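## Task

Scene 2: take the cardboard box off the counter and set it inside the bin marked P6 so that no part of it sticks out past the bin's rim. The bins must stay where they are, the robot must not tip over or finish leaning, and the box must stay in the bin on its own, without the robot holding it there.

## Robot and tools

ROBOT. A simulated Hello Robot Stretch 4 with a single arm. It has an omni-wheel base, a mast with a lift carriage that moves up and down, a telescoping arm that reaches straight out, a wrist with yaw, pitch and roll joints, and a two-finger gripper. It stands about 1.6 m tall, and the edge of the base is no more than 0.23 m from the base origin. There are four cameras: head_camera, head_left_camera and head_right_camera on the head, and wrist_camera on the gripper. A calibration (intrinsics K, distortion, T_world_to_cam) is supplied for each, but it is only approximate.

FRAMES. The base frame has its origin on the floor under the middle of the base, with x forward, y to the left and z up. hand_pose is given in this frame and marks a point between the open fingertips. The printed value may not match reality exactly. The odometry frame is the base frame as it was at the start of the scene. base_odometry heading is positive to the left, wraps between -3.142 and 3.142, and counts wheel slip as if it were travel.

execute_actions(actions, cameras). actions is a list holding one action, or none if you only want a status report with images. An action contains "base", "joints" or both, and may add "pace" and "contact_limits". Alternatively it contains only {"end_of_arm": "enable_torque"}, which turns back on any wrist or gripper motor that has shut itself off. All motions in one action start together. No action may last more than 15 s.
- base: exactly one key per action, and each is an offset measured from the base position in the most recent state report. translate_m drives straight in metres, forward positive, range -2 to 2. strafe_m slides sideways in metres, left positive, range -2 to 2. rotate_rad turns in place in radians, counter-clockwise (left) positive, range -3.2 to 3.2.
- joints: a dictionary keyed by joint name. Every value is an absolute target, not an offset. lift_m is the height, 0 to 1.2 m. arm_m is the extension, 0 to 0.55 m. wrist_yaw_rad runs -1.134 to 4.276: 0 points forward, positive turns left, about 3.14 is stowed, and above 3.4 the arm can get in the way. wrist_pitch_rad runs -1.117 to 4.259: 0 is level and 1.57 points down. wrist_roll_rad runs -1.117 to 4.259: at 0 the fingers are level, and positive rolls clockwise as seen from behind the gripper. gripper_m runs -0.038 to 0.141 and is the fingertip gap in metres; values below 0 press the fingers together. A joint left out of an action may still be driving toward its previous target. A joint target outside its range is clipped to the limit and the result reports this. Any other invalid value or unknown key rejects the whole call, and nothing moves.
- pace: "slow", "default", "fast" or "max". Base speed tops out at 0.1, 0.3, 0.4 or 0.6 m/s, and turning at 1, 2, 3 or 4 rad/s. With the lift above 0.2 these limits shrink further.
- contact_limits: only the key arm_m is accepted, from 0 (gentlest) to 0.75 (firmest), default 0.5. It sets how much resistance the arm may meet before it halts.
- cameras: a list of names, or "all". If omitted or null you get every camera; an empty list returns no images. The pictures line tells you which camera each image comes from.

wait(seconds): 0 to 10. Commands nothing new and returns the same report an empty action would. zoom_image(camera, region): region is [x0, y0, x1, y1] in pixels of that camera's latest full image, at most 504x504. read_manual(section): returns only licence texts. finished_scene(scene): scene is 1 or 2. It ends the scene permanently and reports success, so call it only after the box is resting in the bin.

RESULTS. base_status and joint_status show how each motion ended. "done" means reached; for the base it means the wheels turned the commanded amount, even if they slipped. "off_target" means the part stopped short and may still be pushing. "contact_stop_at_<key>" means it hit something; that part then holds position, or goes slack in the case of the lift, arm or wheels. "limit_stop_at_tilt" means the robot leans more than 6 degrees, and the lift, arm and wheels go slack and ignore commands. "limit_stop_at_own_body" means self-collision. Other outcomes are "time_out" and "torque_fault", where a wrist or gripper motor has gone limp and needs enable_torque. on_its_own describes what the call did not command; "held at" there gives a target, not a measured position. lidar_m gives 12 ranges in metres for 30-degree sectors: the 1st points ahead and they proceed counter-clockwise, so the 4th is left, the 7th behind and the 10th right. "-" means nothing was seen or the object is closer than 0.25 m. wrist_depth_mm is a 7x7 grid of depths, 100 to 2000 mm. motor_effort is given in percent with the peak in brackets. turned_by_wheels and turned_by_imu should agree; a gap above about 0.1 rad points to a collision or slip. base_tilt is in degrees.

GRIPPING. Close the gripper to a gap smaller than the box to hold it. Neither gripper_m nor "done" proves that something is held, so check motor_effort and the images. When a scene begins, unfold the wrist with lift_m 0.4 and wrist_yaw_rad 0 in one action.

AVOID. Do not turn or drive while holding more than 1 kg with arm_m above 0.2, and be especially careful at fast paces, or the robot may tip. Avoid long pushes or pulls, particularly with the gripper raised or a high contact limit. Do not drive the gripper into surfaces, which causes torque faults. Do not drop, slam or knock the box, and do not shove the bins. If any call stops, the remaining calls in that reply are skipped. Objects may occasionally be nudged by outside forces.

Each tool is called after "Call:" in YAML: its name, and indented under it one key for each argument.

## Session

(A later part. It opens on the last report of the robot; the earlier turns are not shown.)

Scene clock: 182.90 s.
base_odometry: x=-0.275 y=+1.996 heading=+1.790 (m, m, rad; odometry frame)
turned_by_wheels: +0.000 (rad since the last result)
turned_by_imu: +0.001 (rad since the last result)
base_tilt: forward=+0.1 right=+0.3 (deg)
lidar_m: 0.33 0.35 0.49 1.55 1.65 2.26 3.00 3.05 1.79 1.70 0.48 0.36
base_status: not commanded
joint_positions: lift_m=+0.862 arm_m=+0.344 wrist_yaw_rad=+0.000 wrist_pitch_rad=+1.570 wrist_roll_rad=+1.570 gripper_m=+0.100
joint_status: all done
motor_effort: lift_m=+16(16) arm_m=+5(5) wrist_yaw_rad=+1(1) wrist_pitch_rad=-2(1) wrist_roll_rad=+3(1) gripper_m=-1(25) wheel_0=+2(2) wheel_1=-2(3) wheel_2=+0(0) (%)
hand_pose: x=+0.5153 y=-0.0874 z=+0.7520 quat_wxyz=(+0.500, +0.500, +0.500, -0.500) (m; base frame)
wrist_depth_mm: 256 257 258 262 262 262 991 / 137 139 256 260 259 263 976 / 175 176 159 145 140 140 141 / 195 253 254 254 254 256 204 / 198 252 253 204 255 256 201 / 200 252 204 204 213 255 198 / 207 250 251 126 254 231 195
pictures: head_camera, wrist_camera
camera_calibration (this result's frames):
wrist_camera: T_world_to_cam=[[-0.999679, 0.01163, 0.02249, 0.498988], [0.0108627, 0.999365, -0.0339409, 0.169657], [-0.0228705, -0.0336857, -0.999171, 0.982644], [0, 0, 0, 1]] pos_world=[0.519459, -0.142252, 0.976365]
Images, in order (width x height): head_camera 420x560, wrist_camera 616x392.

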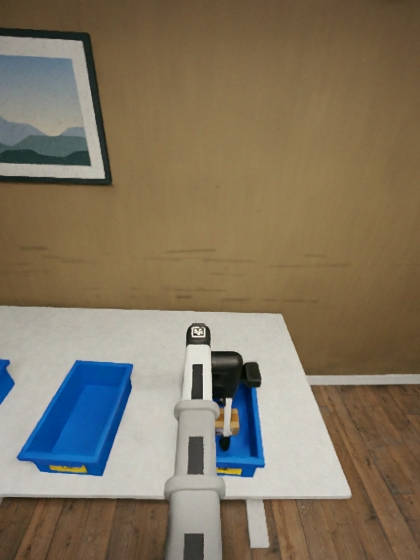

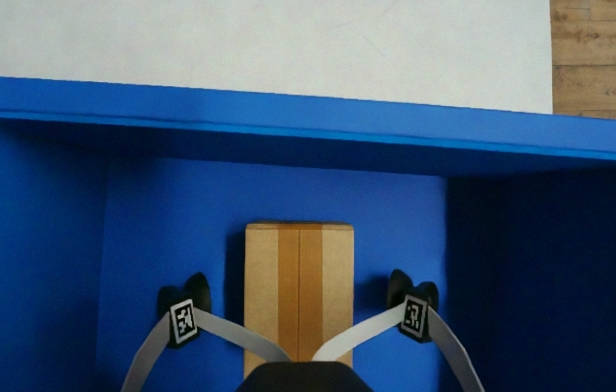

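Released; box rests on the floor (top at 204 mm). Raising the gripper clear.

Call:
execute_actions:
  actions:
    - {"joints": {"lift_m": 1.03}, "pace": "fast"}

Scene clock: 185.43 s.
base_odometry: x=-0.275 y=+1.996 heading=+1.790 (m, m, rad; odometry frame)
turned_by_wheels: +0.000 (rad since the last result)
turned_by_imu: +0.001 (rad since the last result)
base_tilt: forward=+0.1 right=+0.2 (deg)
lidar_m: 0.32 0.36 0.47 1.54 1.64 2.25 3.00 3.07 1.76 1.70 0.47 0.35
base_status: not commanded
joint_positions: lift_m=+1.030 arm_m=+0.344 wrist_yaw_rad=+0.000 wrist_pitch_rad=+1.570 wrist_roll_rad=+1.570 gripper_m=+0.100
joint_status: all done
motor_effort: lift_m=+23(23) arm_m=+5(5) wrist_yaw_rad=+0(0) wrist_pitch_rad=-2(2) wrist_roll_rad=-2(0) gripper_m=-1(3) wheel_0=+2(2) wheel_1=-2(2) wheel_2=+0(0) (%)
hand_pose: x=+0.5153 y=-0.0874 z=+0.9194 quat_wxyz=(+0.500, +0.500, +0.500, -0.500) (m; base frame)
wrist_depth_mm: 421 424 430 430 427 1138 1160 / 421 424 424 430 430 1160 1160 / 421 418 424 427 427 1160 1160 / 421 373 421 421 421 349 1118 / 418 353 418 370 424 931 931 / 418 327 217 418 213 931 1138 / 421 298 303 126 343 1138 1160
pictures: head_camera, head_left_camera, head_right_camera, wrist_camera
camera_calibration (this result's frames):
wrist_camera: T_world_to_cam=[[-0.999679, 0.0116304, 0.02249, 0.495227], [0.0108632, 0.999365, -0.0339409, 0.175339], [-0.0228705, -0.0336857, -0.999171, 1.1499], [0, 0, 0, 1]] pos_world=[0.519463, -0.142252, 1.14376]
Images, in order (width x height): head_camera 420x560, head_left_camera 420x672, head_right_camera 420x672, wrist_camera 616x392.

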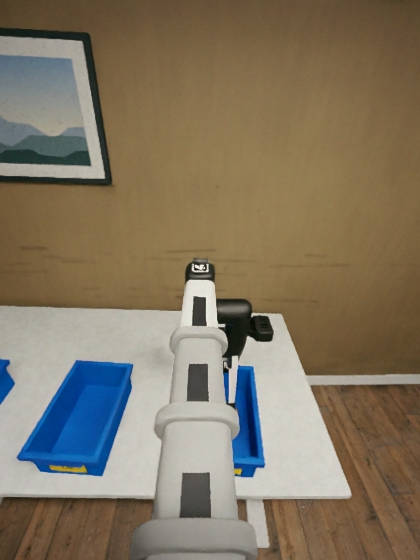

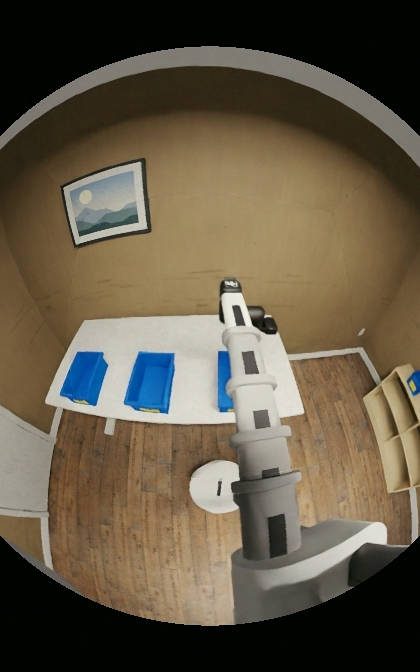

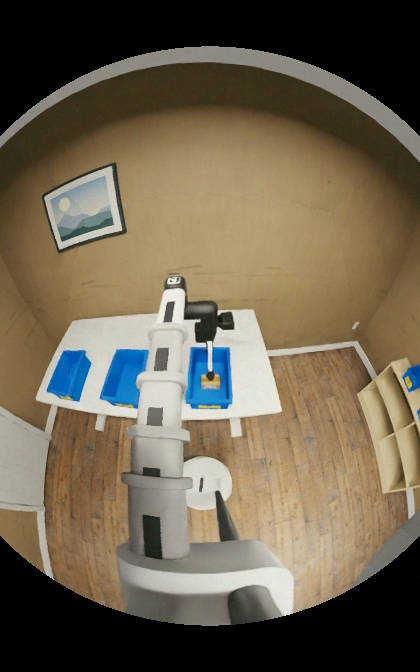

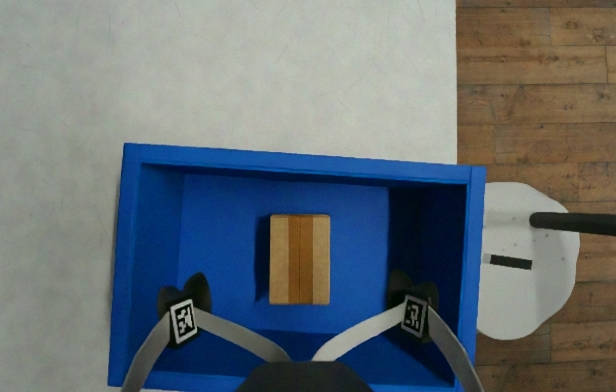

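Call:
zoom_image:
  camera: "head_right_camera"
  region: [170, 340, 260, 420]

Region (170, 340, 260, 420) of head_right_camera's 420x672 image, scaled by 5.600, with more detail than that image has.

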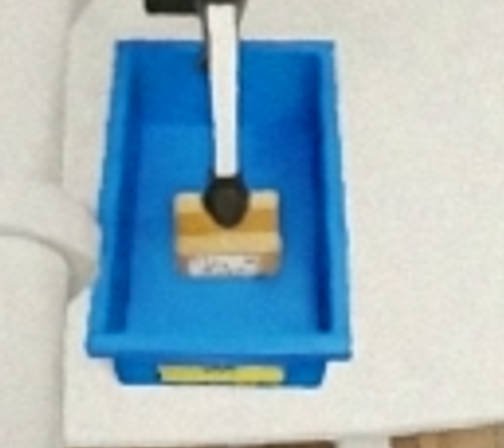

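The box is sitting in the middle of the P6 bin, and the gripper is clear of it.

Call:
finished_scene:
  scene: 2

The scene is finished: the task was done.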